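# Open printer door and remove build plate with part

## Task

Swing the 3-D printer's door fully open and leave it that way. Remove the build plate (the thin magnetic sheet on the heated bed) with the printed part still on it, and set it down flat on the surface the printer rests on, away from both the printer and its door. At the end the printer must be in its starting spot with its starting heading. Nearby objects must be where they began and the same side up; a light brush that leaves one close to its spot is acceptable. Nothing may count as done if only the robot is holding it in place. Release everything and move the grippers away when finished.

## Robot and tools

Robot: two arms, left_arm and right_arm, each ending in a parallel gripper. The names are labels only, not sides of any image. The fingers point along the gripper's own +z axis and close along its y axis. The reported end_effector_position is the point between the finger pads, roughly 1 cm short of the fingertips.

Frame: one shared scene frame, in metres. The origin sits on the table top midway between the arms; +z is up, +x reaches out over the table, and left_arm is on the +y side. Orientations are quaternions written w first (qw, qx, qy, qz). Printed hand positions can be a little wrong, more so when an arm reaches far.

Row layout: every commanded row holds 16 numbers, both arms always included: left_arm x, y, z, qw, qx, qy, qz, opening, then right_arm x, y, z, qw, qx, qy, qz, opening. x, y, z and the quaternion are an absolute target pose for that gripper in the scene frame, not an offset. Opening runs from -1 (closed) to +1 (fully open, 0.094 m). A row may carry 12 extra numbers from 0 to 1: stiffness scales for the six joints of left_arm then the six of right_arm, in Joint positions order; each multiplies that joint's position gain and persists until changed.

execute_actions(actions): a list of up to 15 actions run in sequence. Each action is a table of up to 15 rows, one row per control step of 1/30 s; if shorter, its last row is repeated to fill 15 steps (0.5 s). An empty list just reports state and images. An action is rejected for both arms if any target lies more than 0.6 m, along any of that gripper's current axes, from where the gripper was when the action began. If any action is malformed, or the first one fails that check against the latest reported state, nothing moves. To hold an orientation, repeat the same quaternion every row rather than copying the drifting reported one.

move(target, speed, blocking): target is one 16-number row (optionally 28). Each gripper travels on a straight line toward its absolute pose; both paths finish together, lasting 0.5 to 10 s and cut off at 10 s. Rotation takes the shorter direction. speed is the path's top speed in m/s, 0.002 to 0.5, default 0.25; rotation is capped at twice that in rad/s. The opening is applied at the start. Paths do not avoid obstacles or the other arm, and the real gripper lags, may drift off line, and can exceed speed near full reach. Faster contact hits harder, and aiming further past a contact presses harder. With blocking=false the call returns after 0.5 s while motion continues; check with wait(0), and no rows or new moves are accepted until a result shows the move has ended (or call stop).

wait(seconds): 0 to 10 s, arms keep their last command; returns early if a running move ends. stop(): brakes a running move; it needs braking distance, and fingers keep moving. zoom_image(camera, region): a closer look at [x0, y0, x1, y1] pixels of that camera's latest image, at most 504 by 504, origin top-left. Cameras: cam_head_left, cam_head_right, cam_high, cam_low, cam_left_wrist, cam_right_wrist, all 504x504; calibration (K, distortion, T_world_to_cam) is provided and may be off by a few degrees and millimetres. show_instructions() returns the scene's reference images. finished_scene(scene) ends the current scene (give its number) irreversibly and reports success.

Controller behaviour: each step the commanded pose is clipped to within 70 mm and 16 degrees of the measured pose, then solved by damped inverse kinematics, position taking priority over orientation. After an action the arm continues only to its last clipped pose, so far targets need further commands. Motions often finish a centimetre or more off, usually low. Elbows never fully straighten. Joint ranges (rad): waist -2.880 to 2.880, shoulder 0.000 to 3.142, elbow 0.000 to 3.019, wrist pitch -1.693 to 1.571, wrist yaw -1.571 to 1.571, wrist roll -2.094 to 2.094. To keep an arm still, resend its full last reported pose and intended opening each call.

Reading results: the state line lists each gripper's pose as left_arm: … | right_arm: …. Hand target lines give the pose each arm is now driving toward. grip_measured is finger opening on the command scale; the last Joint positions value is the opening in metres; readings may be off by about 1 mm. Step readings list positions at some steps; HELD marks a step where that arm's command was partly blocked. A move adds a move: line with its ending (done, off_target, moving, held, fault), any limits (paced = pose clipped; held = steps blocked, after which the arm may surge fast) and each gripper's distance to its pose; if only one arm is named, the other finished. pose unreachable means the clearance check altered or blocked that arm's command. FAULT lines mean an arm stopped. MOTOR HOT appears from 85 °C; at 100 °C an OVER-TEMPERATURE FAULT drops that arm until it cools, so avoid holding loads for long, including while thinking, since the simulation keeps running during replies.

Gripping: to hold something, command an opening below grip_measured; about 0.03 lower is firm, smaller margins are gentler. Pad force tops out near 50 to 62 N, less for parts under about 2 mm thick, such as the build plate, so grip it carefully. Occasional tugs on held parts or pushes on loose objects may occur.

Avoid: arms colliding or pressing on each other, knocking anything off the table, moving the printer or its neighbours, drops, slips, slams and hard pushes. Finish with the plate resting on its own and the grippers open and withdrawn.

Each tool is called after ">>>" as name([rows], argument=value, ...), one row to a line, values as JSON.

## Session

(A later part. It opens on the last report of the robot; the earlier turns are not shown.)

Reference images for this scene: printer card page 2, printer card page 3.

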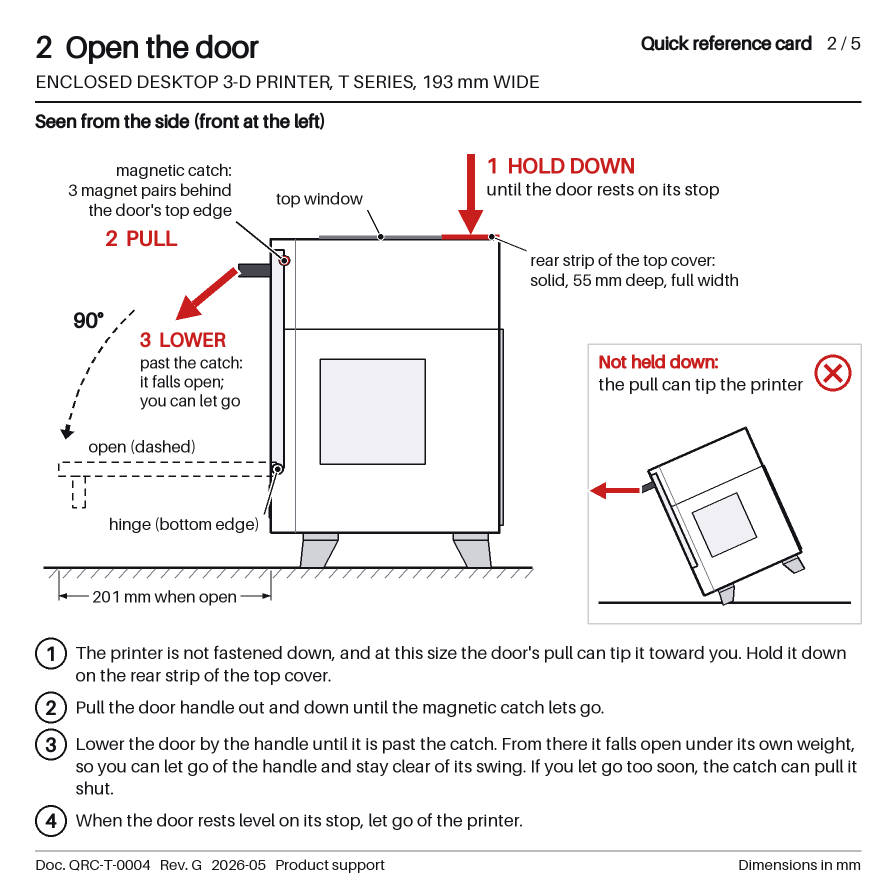

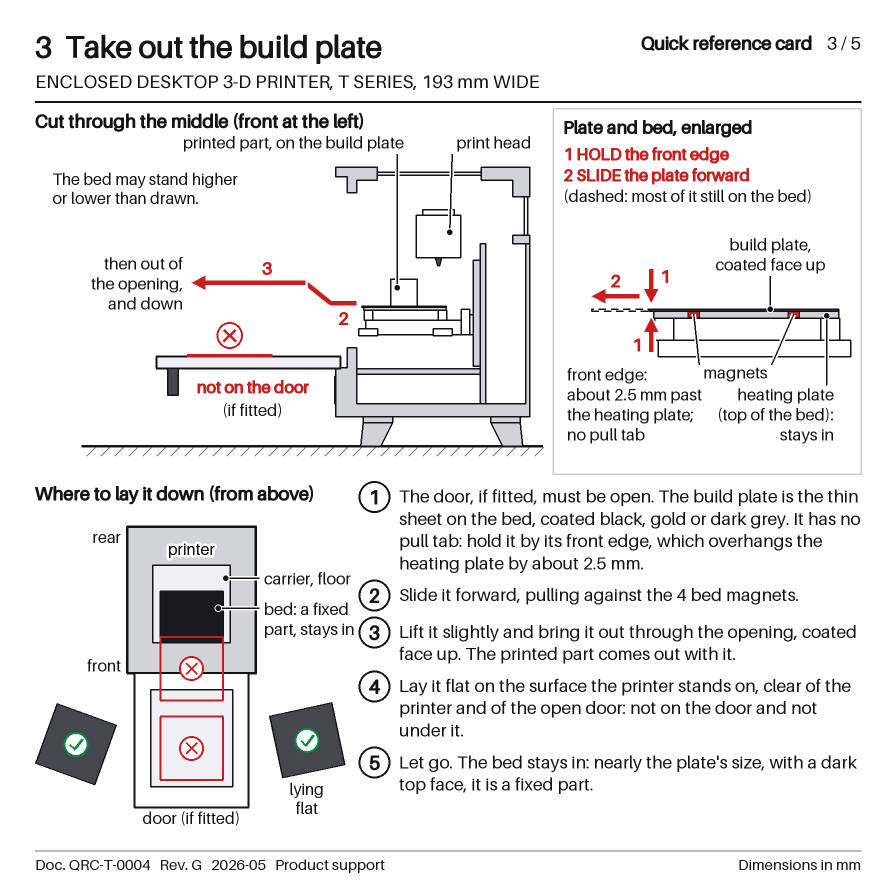

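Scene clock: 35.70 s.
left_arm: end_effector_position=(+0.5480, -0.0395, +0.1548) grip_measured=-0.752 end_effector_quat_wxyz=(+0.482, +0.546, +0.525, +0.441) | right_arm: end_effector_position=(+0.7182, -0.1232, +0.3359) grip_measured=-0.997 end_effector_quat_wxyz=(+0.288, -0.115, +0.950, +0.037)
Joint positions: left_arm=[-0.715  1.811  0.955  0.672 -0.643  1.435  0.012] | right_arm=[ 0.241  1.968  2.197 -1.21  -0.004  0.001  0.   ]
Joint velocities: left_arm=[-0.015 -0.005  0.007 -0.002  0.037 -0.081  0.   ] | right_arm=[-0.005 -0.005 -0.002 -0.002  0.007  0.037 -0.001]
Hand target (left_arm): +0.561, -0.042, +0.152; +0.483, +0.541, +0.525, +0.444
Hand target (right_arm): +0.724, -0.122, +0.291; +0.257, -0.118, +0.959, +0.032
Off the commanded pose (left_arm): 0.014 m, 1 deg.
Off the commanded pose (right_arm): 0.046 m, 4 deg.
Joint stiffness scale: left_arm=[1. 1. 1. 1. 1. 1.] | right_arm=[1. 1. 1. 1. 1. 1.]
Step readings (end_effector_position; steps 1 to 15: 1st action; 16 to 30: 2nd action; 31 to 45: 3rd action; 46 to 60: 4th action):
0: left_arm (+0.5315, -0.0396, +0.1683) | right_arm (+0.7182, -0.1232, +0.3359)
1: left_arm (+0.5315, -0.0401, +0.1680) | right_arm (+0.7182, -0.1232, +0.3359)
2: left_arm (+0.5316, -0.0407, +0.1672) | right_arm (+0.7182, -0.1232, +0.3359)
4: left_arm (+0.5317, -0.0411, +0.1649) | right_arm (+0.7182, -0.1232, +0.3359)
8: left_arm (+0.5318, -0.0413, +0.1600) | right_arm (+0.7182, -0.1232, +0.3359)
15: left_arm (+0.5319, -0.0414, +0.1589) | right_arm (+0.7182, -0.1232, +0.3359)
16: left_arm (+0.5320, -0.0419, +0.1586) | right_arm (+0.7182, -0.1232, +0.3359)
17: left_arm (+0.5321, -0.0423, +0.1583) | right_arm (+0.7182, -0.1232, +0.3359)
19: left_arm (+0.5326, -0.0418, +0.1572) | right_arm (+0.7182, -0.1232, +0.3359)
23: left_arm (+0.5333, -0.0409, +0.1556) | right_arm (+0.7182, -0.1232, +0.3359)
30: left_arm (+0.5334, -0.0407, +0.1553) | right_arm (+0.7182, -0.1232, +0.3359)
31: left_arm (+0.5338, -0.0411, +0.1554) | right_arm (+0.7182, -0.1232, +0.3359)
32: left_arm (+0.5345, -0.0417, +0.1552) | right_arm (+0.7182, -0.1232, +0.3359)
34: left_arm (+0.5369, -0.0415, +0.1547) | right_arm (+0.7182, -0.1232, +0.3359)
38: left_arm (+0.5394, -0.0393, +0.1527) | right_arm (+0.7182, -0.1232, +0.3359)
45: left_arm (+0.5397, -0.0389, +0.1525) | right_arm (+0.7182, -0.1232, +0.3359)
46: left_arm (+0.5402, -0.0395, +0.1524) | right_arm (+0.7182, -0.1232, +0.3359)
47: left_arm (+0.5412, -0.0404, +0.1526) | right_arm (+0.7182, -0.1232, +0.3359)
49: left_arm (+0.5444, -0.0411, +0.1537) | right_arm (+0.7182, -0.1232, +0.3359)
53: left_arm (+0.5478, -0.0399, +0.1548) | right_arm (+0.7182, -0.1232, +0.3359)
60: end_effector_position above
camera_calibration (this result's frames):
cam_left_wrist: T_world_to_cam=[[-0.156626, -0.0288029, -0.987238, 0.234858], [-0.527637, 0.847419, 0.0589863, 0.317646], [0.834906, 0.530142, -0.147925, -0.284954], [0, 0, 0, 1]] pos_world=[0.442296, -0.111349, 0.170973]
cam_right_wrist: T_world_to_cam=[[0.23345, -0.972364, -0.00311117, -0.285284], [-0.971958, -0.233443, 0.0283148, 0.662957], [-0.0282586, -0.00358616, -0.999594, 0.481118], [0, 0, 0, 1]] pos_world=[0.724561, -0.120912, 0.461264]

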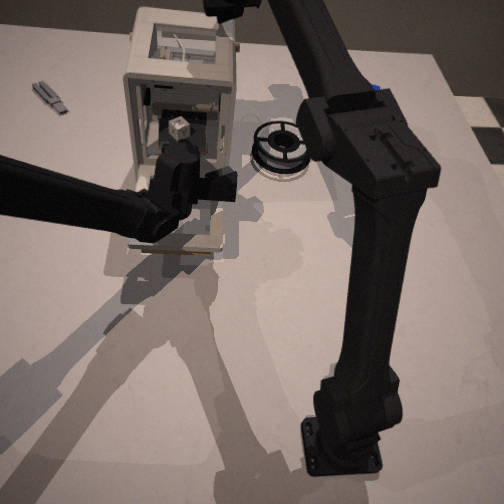

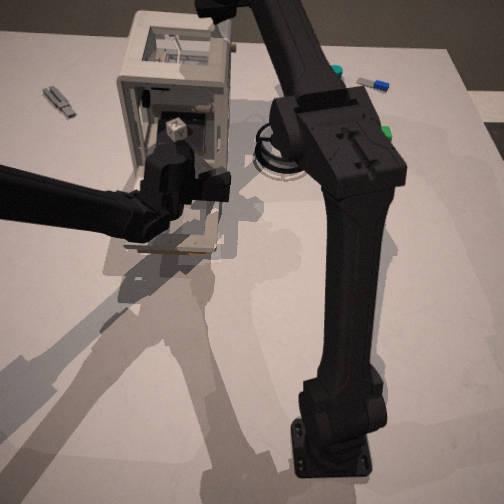

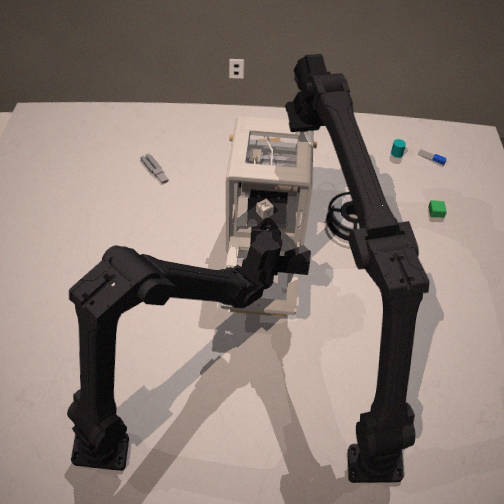

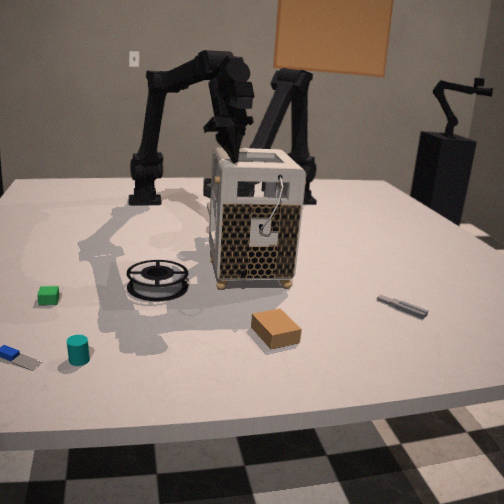

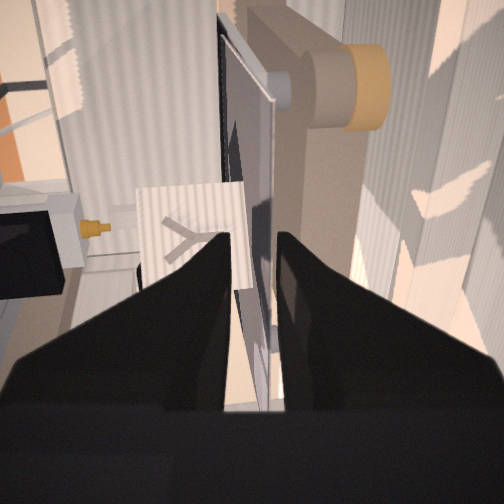

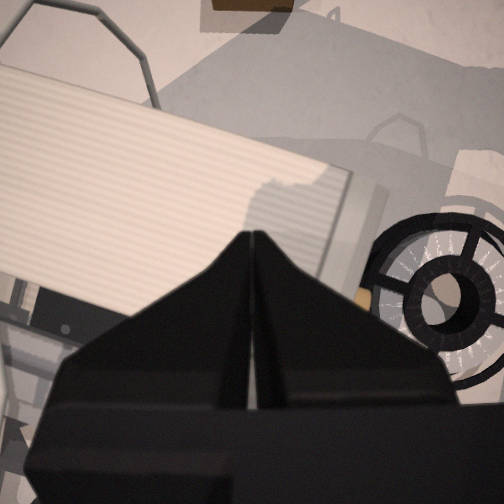

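>>> execute_actions([
  [[0.561,-0.043,0.152,0.483,0.541,0.525,0.444,-1,0.725,-0.122,0.29,0.257,-0.118,0.959,0.032,-1]],
  [[0.555,-0.043,0.165,0.483,0.541,0.525,0.444,-1,0.725,-0.122,0.29,0.257,-0.118,0.959,0.032,-1]],
  [[0.548,-0.043,0.176,0.483,0.541,0.525,0.444,-1,0.725,-0.122,0.29,0.257,-0.118,0.959,0.032,-1]],
  [[0.540,-0.043,0.184,0.483,0.541,0.525,0.444,-1,0.725,-0.122,0.29,0.257,-0.118,0.959,0.032,-1]],
  [[0.530,-0.043,0.188,0.483,0.541,0.525,0.444,-1,0.725,-0.122,0.29,0.257,-0.118,0.959,0.032,-1]],
])

Scene clock: 38.40 s.
left_arm: end_effector_position=(+0.5335, -0.0394, +0.1779) grip_measured=-0.991 end_effector_quat_wxyz=(+0.476, +0.545, +0.525, +0.446) | right_arm: end_effector_position=(+0.7182, -0.1232, +0.3359) grip_measured=-0.997 end_effector_quat_wxyz=(+0.288, -0.115, +0.950, +0.037)
Joint positions: left_arm=[-0.737  1.742  0.94   0.613 -0.677  1.437  0.   ] | right_arm=[ 0.241  1.968  2.197 -1.21  -0.004  0.001  0.   ]
Joint velocities: left_arm=[-0.015  0.005  0.002  0.012  0.022  0.022 -0.001] | right_arm=[-0.005 -0.015  0.002  0.007  0.051 -0.037  0.   ]
Hand target (left_arm): +0.530, -0.043, +0.188; +0.483, +0.541, +0.525, +0.444
Hand target (right_arm): +0.724, -0.122, +0.291; +0.257, -0.118, +0.959, +0.032
Off the commanded pose (left_arm): 0.011 m, 1 deg.
Off the commanded pose (right_arm): 0.046 m, 4 deg.
Joint stiffness scale: left_arm=[1. 1. 1. 1. 1. 1.] | right_arm=[1. 1. 1. 1. 1. 1.]
Step readings (end_effector_position; steps 1 to 15: 1st action; 16 to 30: 2nd action; 31 to 45: 3rd action; 46 to 60: 4th action; 61 to 75: 5th action):
0: left_arm (+0.5480, -0.0395, +0.1548) | right_arm (+0.7182, -0.1232, +0.3359)
1: left_arm (+0.5480, -0.0395, +0.1548) | right_arm (+0.7182, -0.1232, +0.3359)
2: left_arm (+0.5481, -0.0395, +0.1546) | right_arm (+0.7182, -0.1232, +0.3359)
4: left_arm (+0.5494, -0.0405, +0.1584) | right_arm (+0.7182, -0.1232, +0.3359)
8: left_arm (+0.5514, -0.0423, +0.1626) | right_arm (+0.7182, -0.1232, +0.3359)
15: left_arm (+0.5514, -0.0423, +0.1626) | right_arm (+0.7182, -0.1232, +0.3359)
16: left_arm (+0.5514, -0.0421, +0.1621) | right_arm (+0.7182, -0.1232, +0.3359)
17: left_arm (+0.5513, -0.0420, +0.1618) | right_arm (+0.7182, -0.1232, +0.3359)
19: left_arm (+0.5512, -0.0420, +0.1618) | right_arm (+0.7182, -0.1232, +0.3359)
23: left_arm (+0.5512, -0.0419, +0.1620) | right_arm (+0.7182, -0.1232, +0.3359)
30: left_arm (+0.5512, -0.0419, +0.1620) | right_arm (+0.7182, -0.1232, +0.3359)
31: left_arm (+0.5510, -0.0414, +0.1623) | right_arm (+0.7182, -0.1232, +0.3359)
32: left_arm (+0.5507, -0.0408, +0.1633) | right_arm (+0.7182, -0.1232, +0.3359)
34: left_arm (+0.5502, -0.0397, +0.1669) | right_arm (+0.7182, -0.1232, +0.3359)
38: left_arm (+0.5497, -0.0392, +0.1687) | right_arm (+0.7182, -0.1232, +0.3359)
45: left_arm (+0.5497, -0.0390, +0.1680) | right_arm (+0.7182, -0.1232, +0.3359)
46: left_arm (+0.5494, -0.0385, +0.1680) | right_arm (+0.7182, -0.1232, +0.3359)
47: left_arm (+0.5484, -0.0377, +0.1680) | right_arm (+0.7182, -0.1232, +0.3359)
49: left_arm (+0.5464, -0.0367, +0.1689) | right_arm (+0.7182, -0.1232, +0.3359)
53: left_arm (+0.5446, -0.0377, +0.1733) | right_arm (+0.7182, -0.1232, +0.3359)
60: left_arm (+0.5443, -0.0381, +0.1747) | right_arm (+0.7182, -0.1232, +0.3359)
61: left_arm (+0.5435, -0.0375, +0.1745) | right_arm (+0.7182, -0.1232, +0.3359)
62: left_arm (+0.5421, -0.0362, +0.1746) | right_arm (+0.7182, -0.1232, +0.3359)
64: left_arm (+0.5381, -0.0356, +0.1742) | right_arm (+0.7182, -0.1232, +0.3359)
68: left_arm (+0.5341, -0.0386, +0.1770) | right_arm (+0.7182, -0.1232, +0.3359)
75: end_effector_position above
camera_calibration (this result's frames):
cam_left_wrist: T_world_to_cam=[[-0.15669, -0.0199341, -0.987447, 0.255822], [-0.536228, 0.841321, 0.0681056, 0.311257], [0.829402, 0.540168, -0.142516, -0.267039], [0, 0, 0, 1]] pos_world=[0.428472, -0.112522, 0.193355]
cam_right_wrist: T_world_to_cam=[[0.23345, -0.972364, -0.00311117, -0.285284], [-0.971958, -0.233443, 0.0283148, 0.662957], [-0.0282586, -0.00358616, -0.999594, 0.481118], [0, 0, 0, 1]] pos_world=[0.724561, -0.120912, 0.461264]

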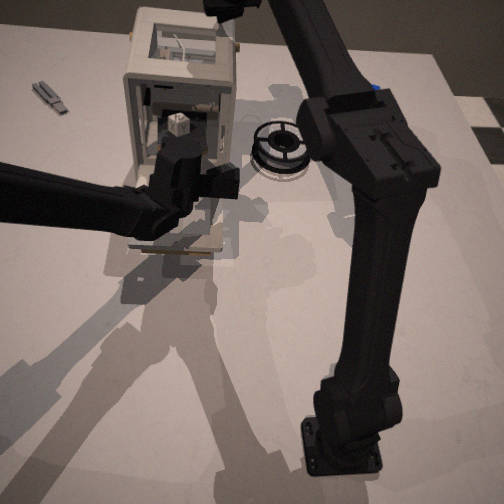

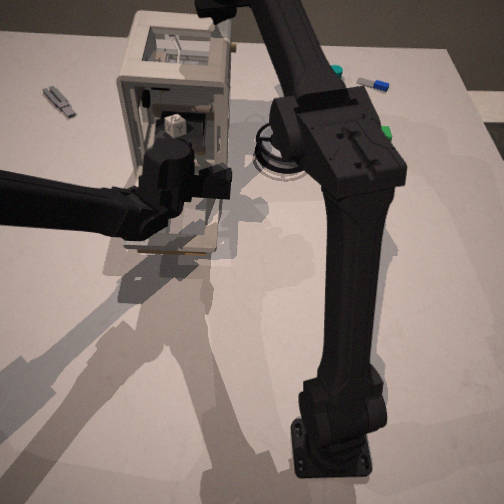

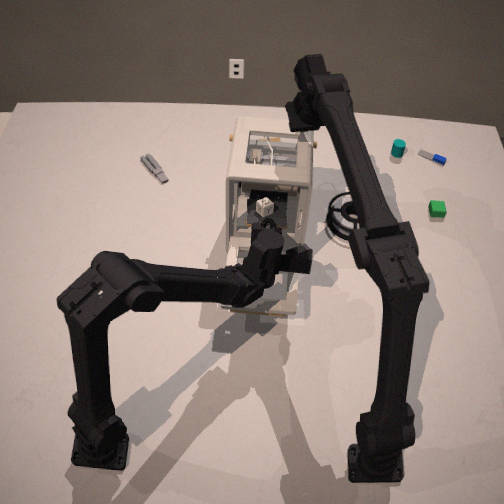

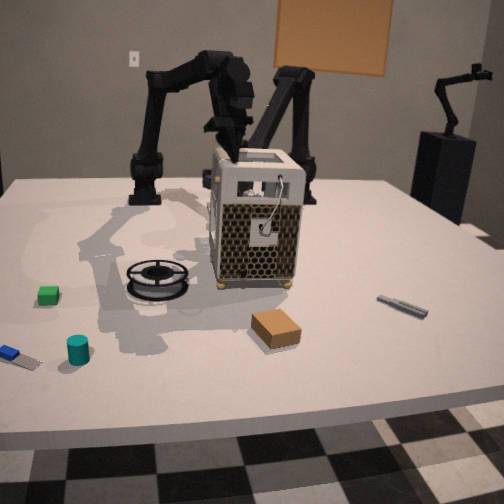

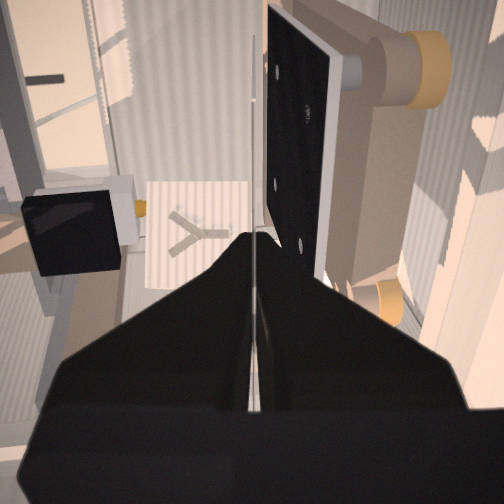

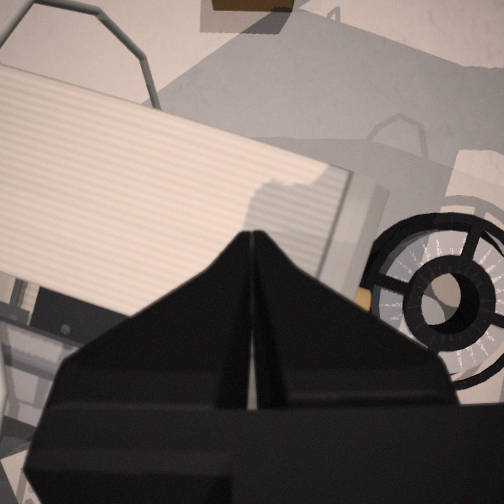

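>>> move(target=[0.41,-0.035,0.21,0.483,0.541,0.525,0.444,-1,0.71,-0.125,0.39,0.29,-0.118,0.95,0.032,-1], speed=0.1)

>>> move(target=[0.45,0.24,0.17,0.466,0.607,0.51,0.392,-1,0.5,-0.3,0.42,0.5,0,0.866,0,-1], speed=0.15)

>>> move(target=[0.47,0.24,0.053,0.394,0.656,0.551,0.331,-1,0.5,-0.3,0.42,0.5,0,0.866,0,-1], speed=0.08)

Scene clock: 40.23 s.
left_arm: end_effector_position=(+0.4130, -0.0350, +0.2056) grip_measured=-0.991 end_effector_quat_wxyz=(+0.480, +0.544, +0.523, +0.447) | right_arm: end_effector_position=(+0.7037, -0.1276, +0.3916) grip_measured=-0.997 end_effector_quat_wxyz=(+0.293, -0.114, +0.949, +0.035)
Joint positions: left_arm=[-0.929  1.497  0.72   0.56  -0.862  1.39   0.   ] | right_arm=[ 0.241  1.969  2.348 -1.352  0.001  0.001  0.   ]
Joint velocities: left_arm=[-0.005 -0.015 -0.022 -0.012 -0.022  0.022 -0.   ] | right_arm=[-0.005  0.015 -0.002 -0.007 -0.051  0.022 -0.   ]
Hand target (left_arm): +0.410, -0.036, +0.211; +0.484, +0.541, +0.525, +0.445
Hand target (right_arm): +0.709, -0.125, +0.390; +0.291, -0.118, +0.949, +0.032
Off the commanded pose (left_arm): 0.005 m, 1 deg.
Off the commanded pose (right_arm): 0.007 m, 1 deg.
Joint stiffness scale: left_arm=[1. 1. 1. 1. 1. 1.] | right_arm=[1. 1. 1. 1. 1. 1.]
move: done
camera_calibration (this result's frames):
cam_left_wrist: T_world_to_cam=[[-0.149319, -0.0216599, -0.988552, 0.261434], [-0.534113, 0.843121, 0.0622036, 0.241477], [0.832122, 0.537287, -0.137463, -0.167862], [0, 0, 0, 1]] pos_world=[0.307695, -0.107742, 0.220346]
cam_right_wrist: T_world_to_cam=[[0.230759, -0.97301, 0.000936897, -0.285822], [-0.97283, -0.230698, 0.0195153, 0.650635], [-0.0187725, -0.00541478, -0.999809, 0.529609], [0, 0, 0, 1]] pos_world=[0.708855, -0.12514, 0.517079]

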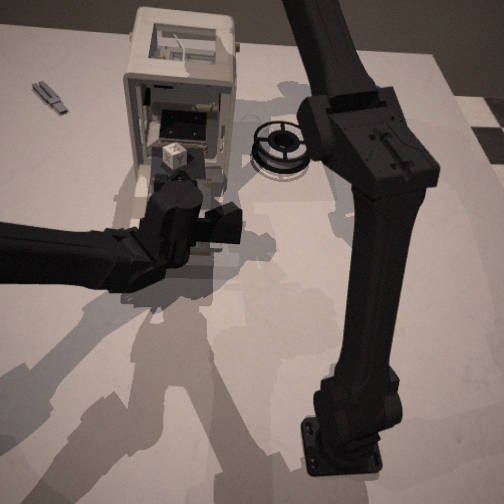

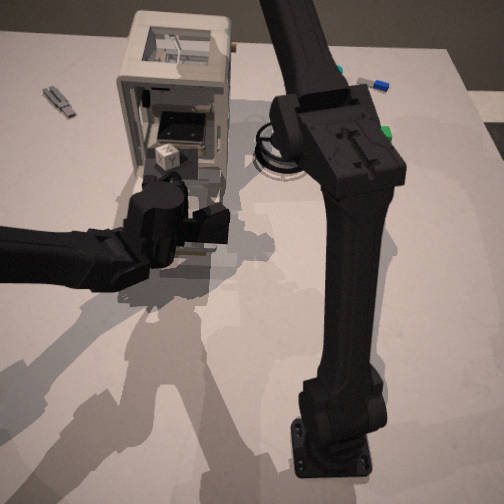

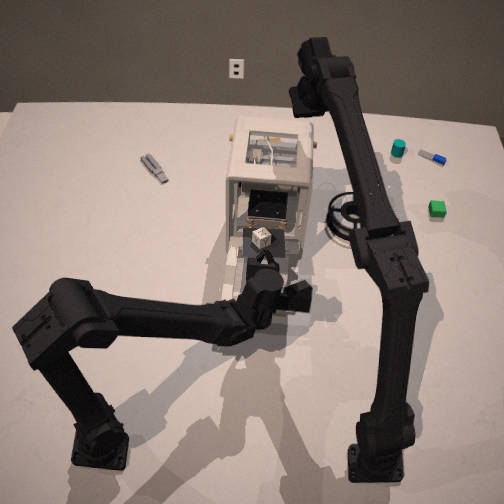

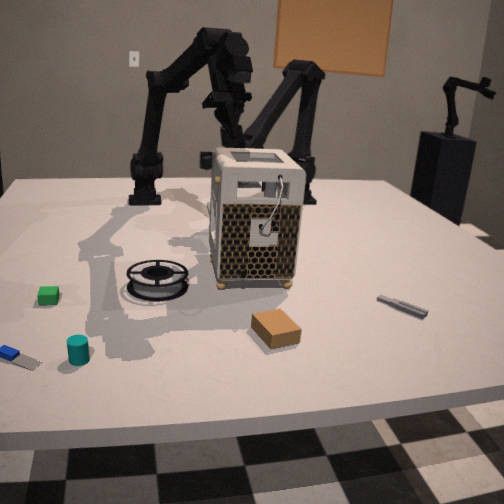

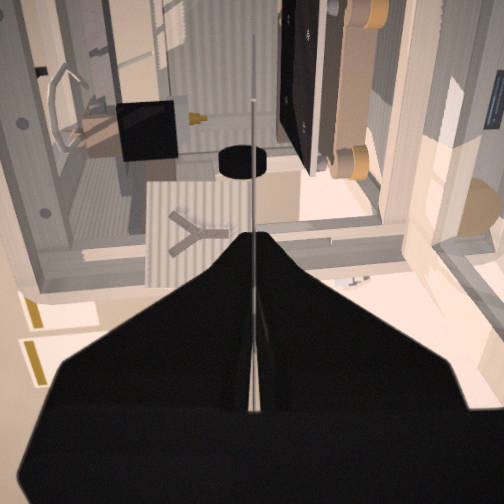

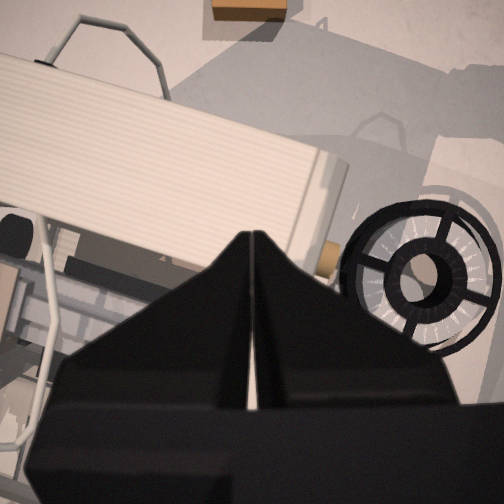

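Scene clock: 42.50 s.
left_arm: end_effector_position=(+0.4467, +0.2399, +0.1635) grip_measured=-0.991 end_effector_quat_wxyz=(+0.464, +0.606, +0.519, +0.385) | right_arm: end_effector_position=(+0.4921, -0.2959, +0.4155) grip_measured=-0.997 end_effector_quat_wxyz=(+0.491, -0.001, +0.871, -0.000)
Joint positions: left_arm=[-0.111  1.213  0.396  0.54   0.057  1.571  0.   ] | right_arm=[ 0.013  1.078  1.201 -0.667  0.01   0.005  0.   ]
Joint velocities: left_arm=[-0.015  0.005  0.012  0.002 -0.007  0.037 -0.001] | right_arm=[ 0.005 -0.005 -0.002 -0.022 -0.081  0.037 -0.001]
Hand target (left_arm): +0.448, +0.240, +0.170; +0.466, +0.607, +0.513, +0.390
Hand target (right_arm): +0.496, -0.297, +0.420; +0.501, -0.002, +0.865, -0.000
Off the commanded pose (left_arm): 0.007 m, 1 deg.
Off the commanded pose (right_arm): 0.010 m, 1 deg.
Joint stiffness scale: left_arm=[1. 1. 1. 1. 1. 1.] | right_arm=[1. 1. 1. 1. 1. 1.]
move: done
camera_calibration (this result's frames):
cam_left_wrist: T_world_to_cam=[[-0.281323, 0.0174828, -0.959454, 0.275643], [-0.419807, 0.896839, 0.139434, -0.046241], [0.862913, 0.442011, -0.244962, -0.322695], [0, 0, 0, 1]] pos_world=[0.33659, 0.179287, 0.191866]
cam_right_wrist: T_world_to_cam=[[-0.00476749, -0.999988, -0.00130616, -0.291957], [-0.917999, 0.00489457, -0.396553, 0.621051], [0.396555, -0.000691508, -0.918011, 0.311612], [0, 0, 0, 1]] pos_world=[0.445161, -0.294777, 0.531962]

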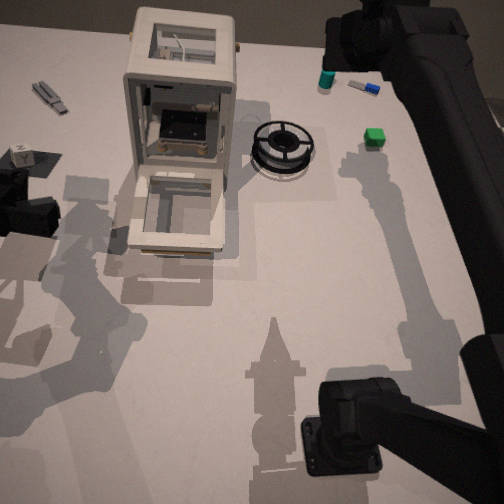

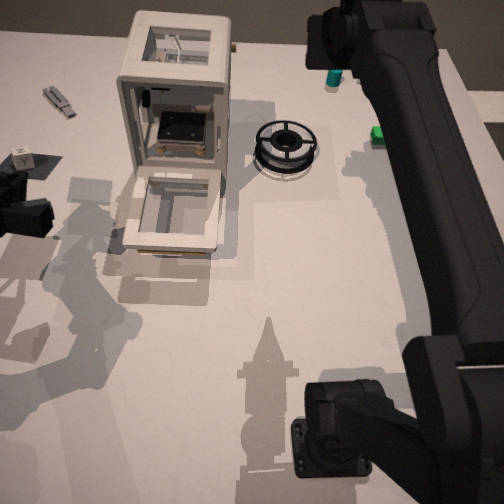

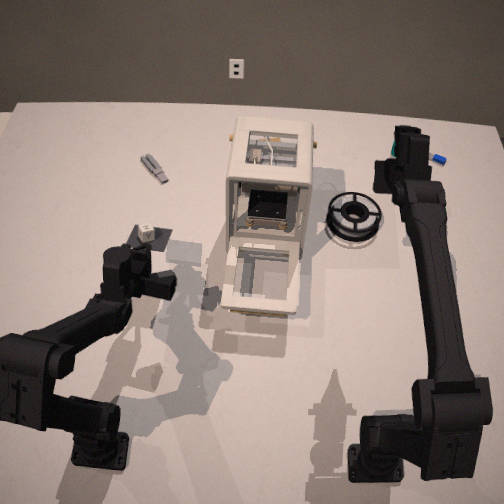

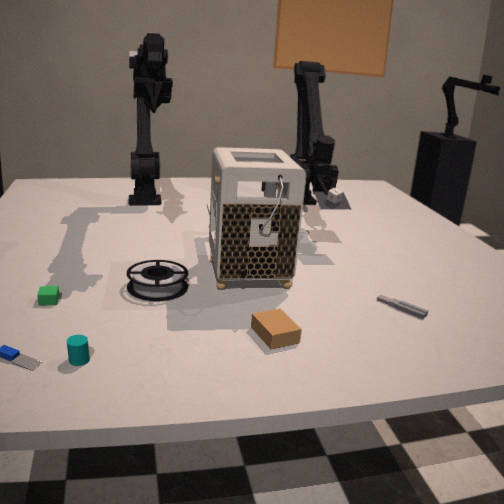

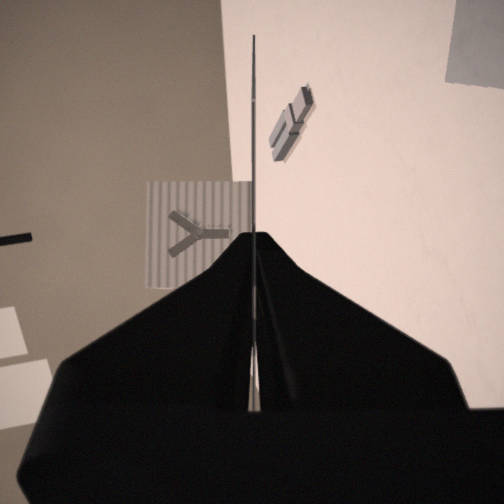

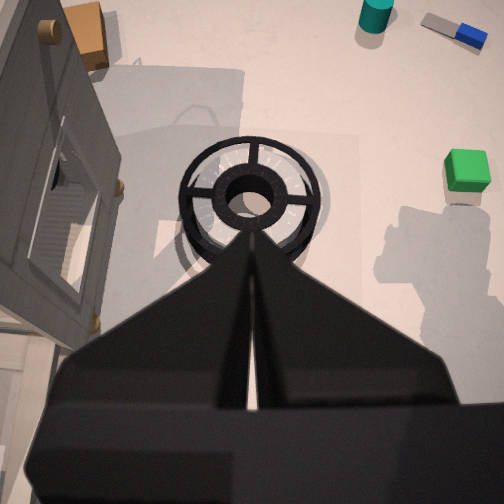

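Scene clock: 44.30 s.
left_arm: end_effector_position=(+0.4535, +0.2391, +0.0449) grip_measured=-0.991 end_effector_quat_wxyz=(+0.385, +0.662, +0.559, +0.319) | right_arm: end_effector_position=(+0.4921, -0.2964, +0.4155) grip_measured=-0.997 end_effector_quat_wxyz=(+0.491, -0.001, +0.871, +0.001)
Joint positions: left_arm=[-0.111  1.538  0.421  0.592  0.057  1.595  0.   ] | right_arm=[ 0.01   1.078  1.201 -0.667  0.005  0.005  0.   ]
Joint velocities: left_arm=[ 0.005  0.005 -0.017  0.002  0.007  0.037  0.   ] | right_arm=[ 0.005 -0.015  0.012 -0.002  0.007 -0.051  0.   ]
Hand target (left_arm): +0.469, +0.240, +0.054; +0.393, +0.656, +0.552, +0.333
Hand target (right_arm): +0.500, -0.300, +0.420; +0.500, -0.000, +0.866, +0.000
Off the commanded pose (left_arm): 0.018 m, 2 deg.
Off the commanded pose (right_arm): 0.010 m, 1 deg.
Joint stiffness scale: left_arm=[1. 1. 1. 1. 1. 1.] | right_arm=[1. 1. 1. 1. 1. 1.]
move: off_target (left_arm)
camera_calibration (this result's frames):
cam_left_wrist: T_world_to_cam=[[-0.503308, 0.0663694, -0.861554, 0.24836], [-0.360283, 0.89013, 0.279043, -0.0578354], [0.785415, 0.450848, -0.424098, -0.316193], [0, 0, 0, 1]] pos_world=[0.352507, 0.177552, 0.0960173]
cam_right_wrist: T_world_to_cam=[[-0.00319683, -0.999987, -0.00387621, -0.292123], [-0.918018, 0.00447178, -0.396515, 0.620926], [0.396527, 0.00229084, -0.91802, 0.312508], [0, 0, 0, 1]] pos_world=[0.445169, -0.295612, 0.531962]

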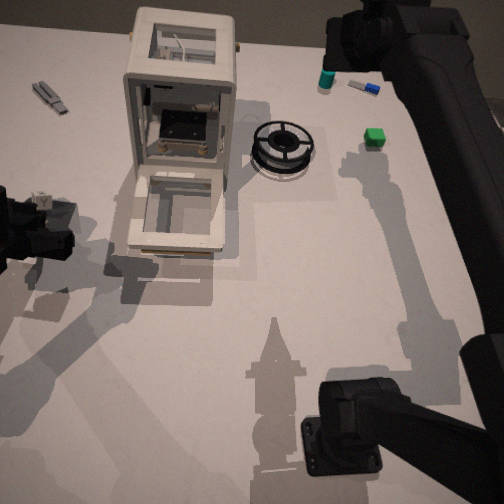

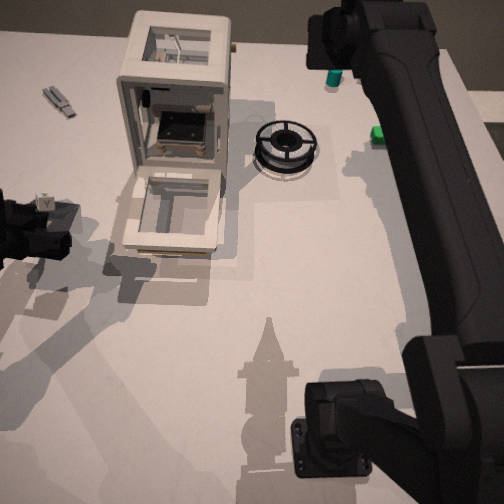

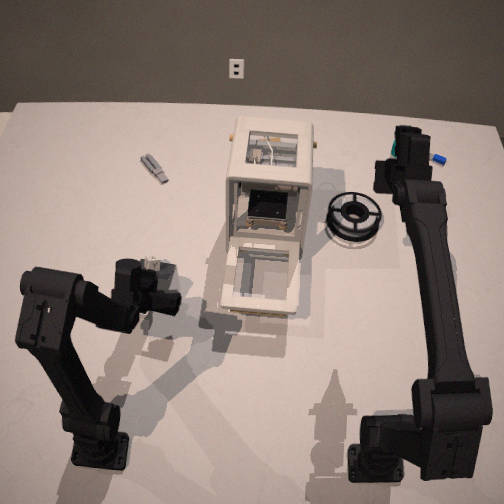

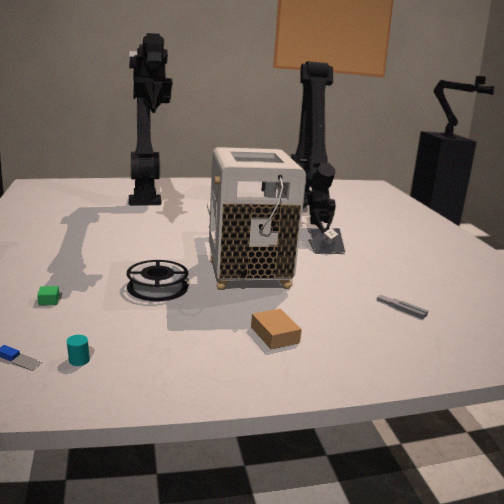

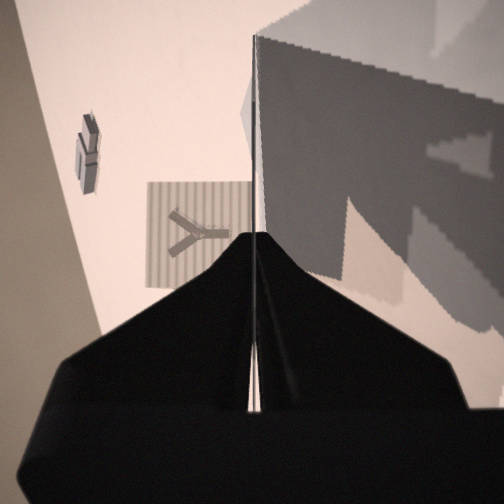

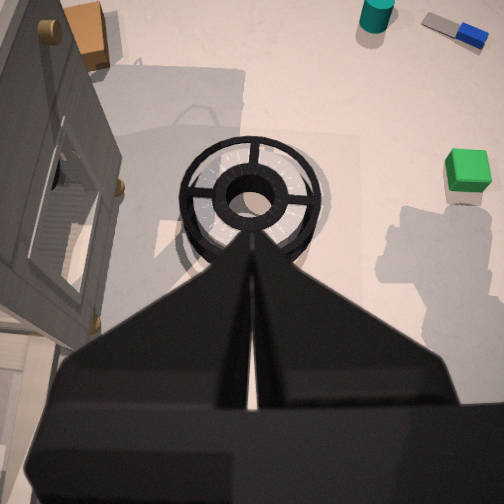

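>>> move(target=[0.44,0.242,0.024,0.312,0.70,0.588,0.262,-0.7,0.5,-0.3,0.42,0.5,0,0.866,0,-1], speed=0.07)

>>> move(target=[0.40,0.249,0.026,0.272,0.716,0.601,0.228,-0.7,0.5,-0.3,0.42,0.5,0,0.866,0,-1], speed=0.04)

Scene clock: 46.17 s.
left_arm: end_effector_position=(+0.4281, +0.2440, +0.0132) grip_measured=-0.702 end_effector_quat_wxyz=(+0.306, +0.699, +0.594, +0.254) | right_arm: end_effector_position=(+0.4921, -0.2966, +0.4155) grip_measured=-0.997 end_effector_quat_wxyz=(+0.491, -0.001, +0.871, +0.001)
Joint positions: left_arm=[-0.111  1.5    0.449  0.298  0.045  1.602  0.014] | right_arm=[ 0.01   1.078  1.201 -0.667  0.005  0.005  0.   ]
Joint velocities: left_arm=[ 0.005 -0.005  0.012  0.002 -0.007 -0.022  0.001] | right_arm=[-0.005  0.005 -0.002  0.002 -0.037 -0.081  0.001]
Hand target (left_arm): +0.439, +0.242, +0.024; +0.311, +0.699, +0.588, +0.263
Hand target (right_arm): +0.500, -0.300, +0.420; +0.500, -0.000, +0.866, -0.000
Off the commanded pose (left_arm): 0.016 m, 1 deg.
Off the commanded pose (right_arm): 0.010 m, 1 deg.
Joint stiffness scale: left_arm=[1. 1. 1. 1. 1. 1.] | right_arm=[1. 1. 1. 1. 1. 1.]
move: off_target (left_arm)
camera_calibration (this result's frames):
cam_left_wrist: T_world_to_cam=[[-0.68348, 0.0932609, -0.723987, 0.276709], [-0.289665, 0.875725, 0.386265, -0.0906221], [0.670037, 0.473718, -0.571526, -0.266109], [0, 0, 0, 1]] pos_world=[0.341178, 0.179614, 0.08325]
cam_right_wrist: T_world_to_cam=[[-0.0035783, -0.999986, -0.00387621, -0.292123], [-0.918016, 0.00482198, -0.396515, 0.621031], [0.396528, 0.00213957, -0.91802, 0.312463], [0, 0, 0, 1]] pos_world=[0.445171, -0.295782, 0.531962]

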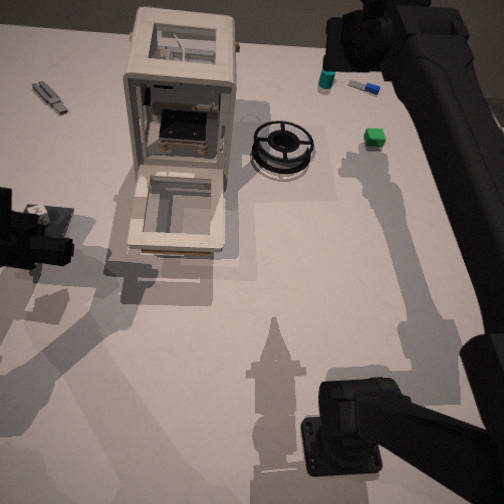

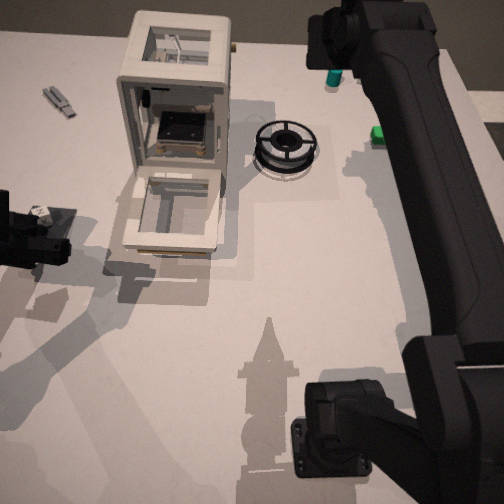

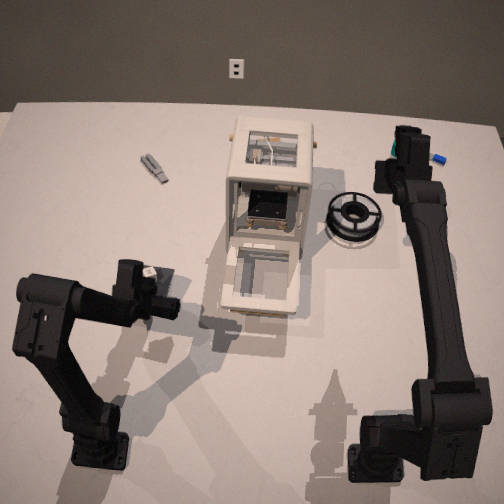

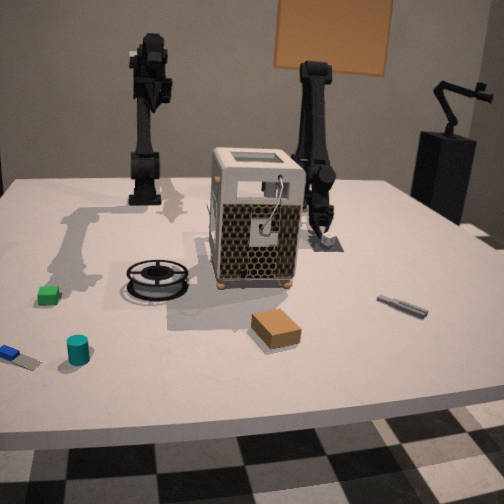

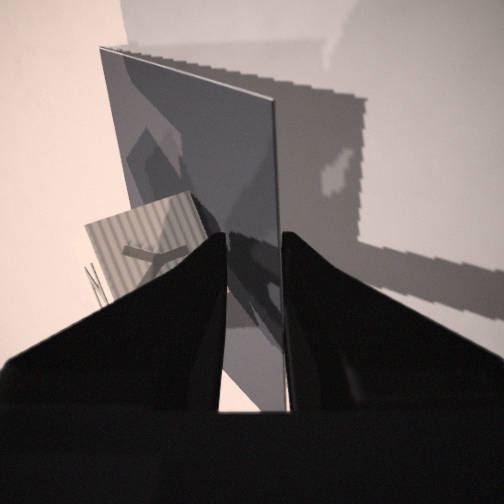

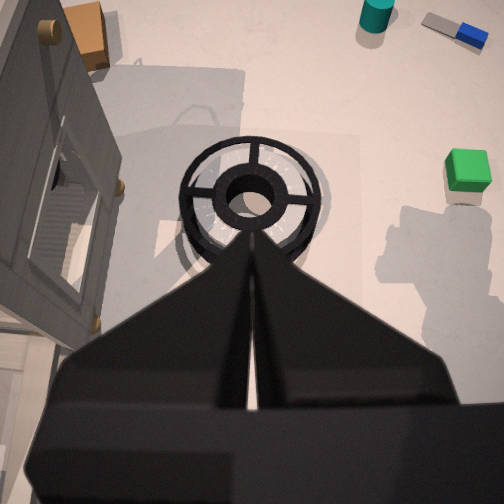

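Scene clock: 47.60 s.
left_arm: end_effector_position=(+0.4020, +0.2469, +0.0245) grip_measured=-0.702 end_effector_quat_wxyz=(+0.275, +0.714, +0.603, +0.227) | right_arm: end_effector_position=(+0.4921, -0.2966, +0.4155) grip_measured=-0.997 end_effector_quat_wxyz=(+0.491, -0.001, +0.871, +0.001)
Joint positions: left_arm=[-0.111  1.375  0.441  0.09   0.045  1.611  0.014] | right_arm=[ 0.01   1.078  1.201 -0.667  0.005  0.005  0.   ]
Joint velocities: left_arm=[-0.015 -0.005 -0.002 -0.017  0.007 -0.022 -0.   ] | right_arm=[-0.005  0.005  0.002  0.007  0.022 -0.037  0.001]
Hand target (left_arm): +0.400, +0.249, +0.026; +0.272, +0.716, +0.601, +0.229
Hand target (right_arm): +0.500, -0.300, +0.420; +0.500, -0.000, +0.866, -0.000
Off the commanded pose (left_arm): 0.003 m, 0 deg.
Off the commanded pose (right_arm): 0.010 m, 1 deg.
Joint stiffness scale: left_arm=[1. 1. 1. 1. 1. 1.] | right_arm=[1. 1. 1. 1. 1. 1.]
move: done
camera_calibration (this result's frames):
cam_left_wrist: T_world_to_cam=[[-0.743843, 0.109957, -0.659248, 0.285375], [-0.247649, 0.870817, 0.424672, -0.121711], [0.62078, 0.479152, -0.620521, -0.223888], [0, 0, 0, 1]] pos_world=[0.321118, 0.181886, 0.100893]
cam_right_wrist: T_world_to_cam=[[-0.0035783, -0.999986, -0.00387621, -0.292123], [-0.918016, 0.00482198, -0.396515, 0.621031], [0.396528, 0.00213957, -0.91802, 0.312463], [0, 0, 0, 1]] pos_world=[0.445171, -0.295782, 0.531962]

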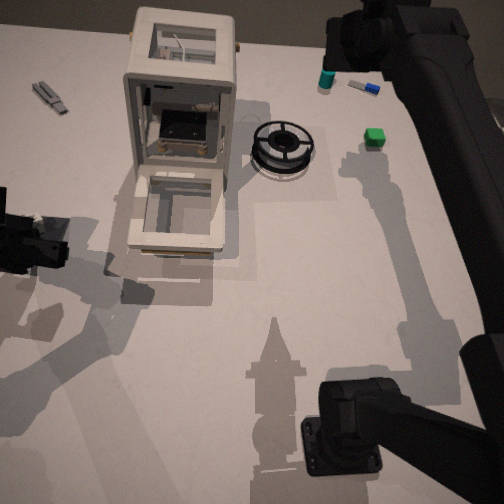

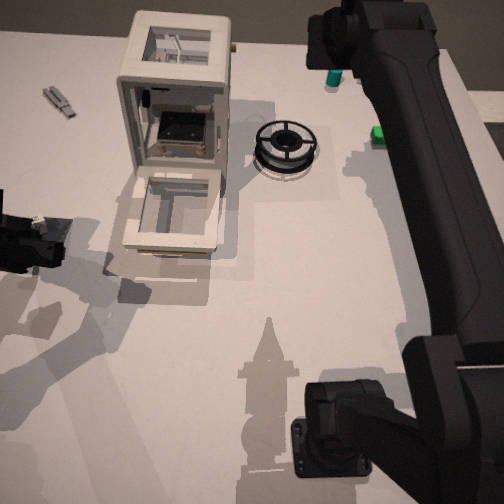

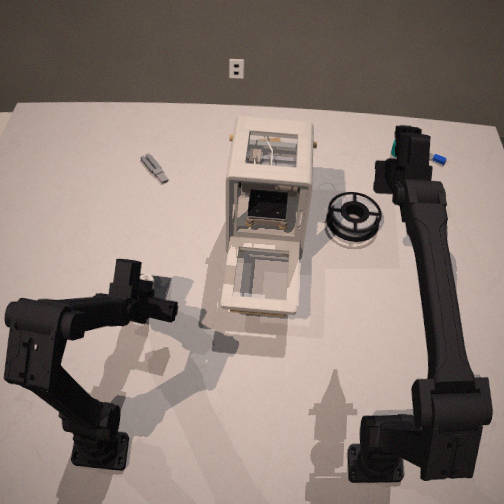

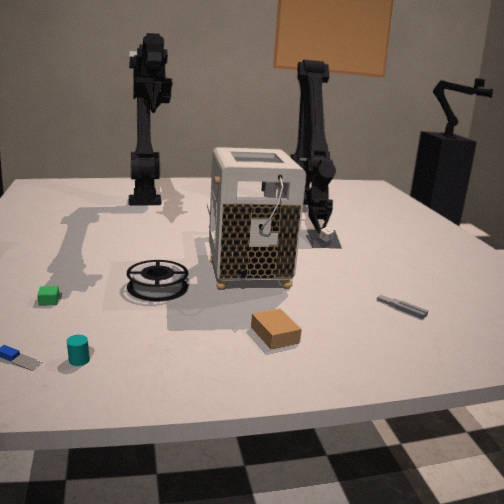

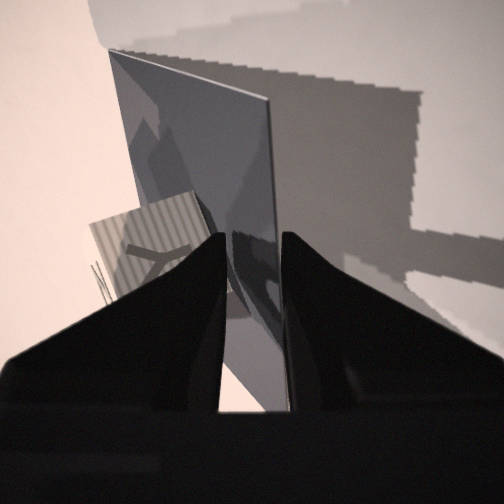

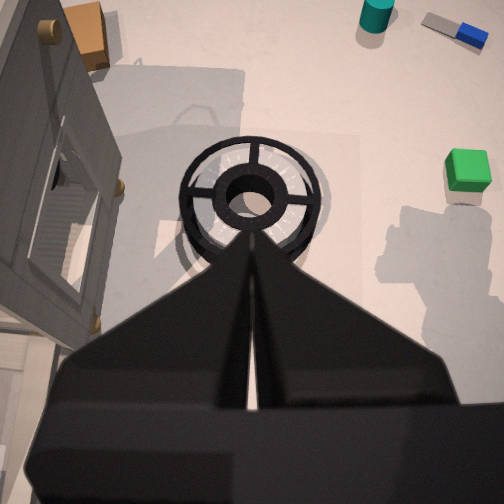

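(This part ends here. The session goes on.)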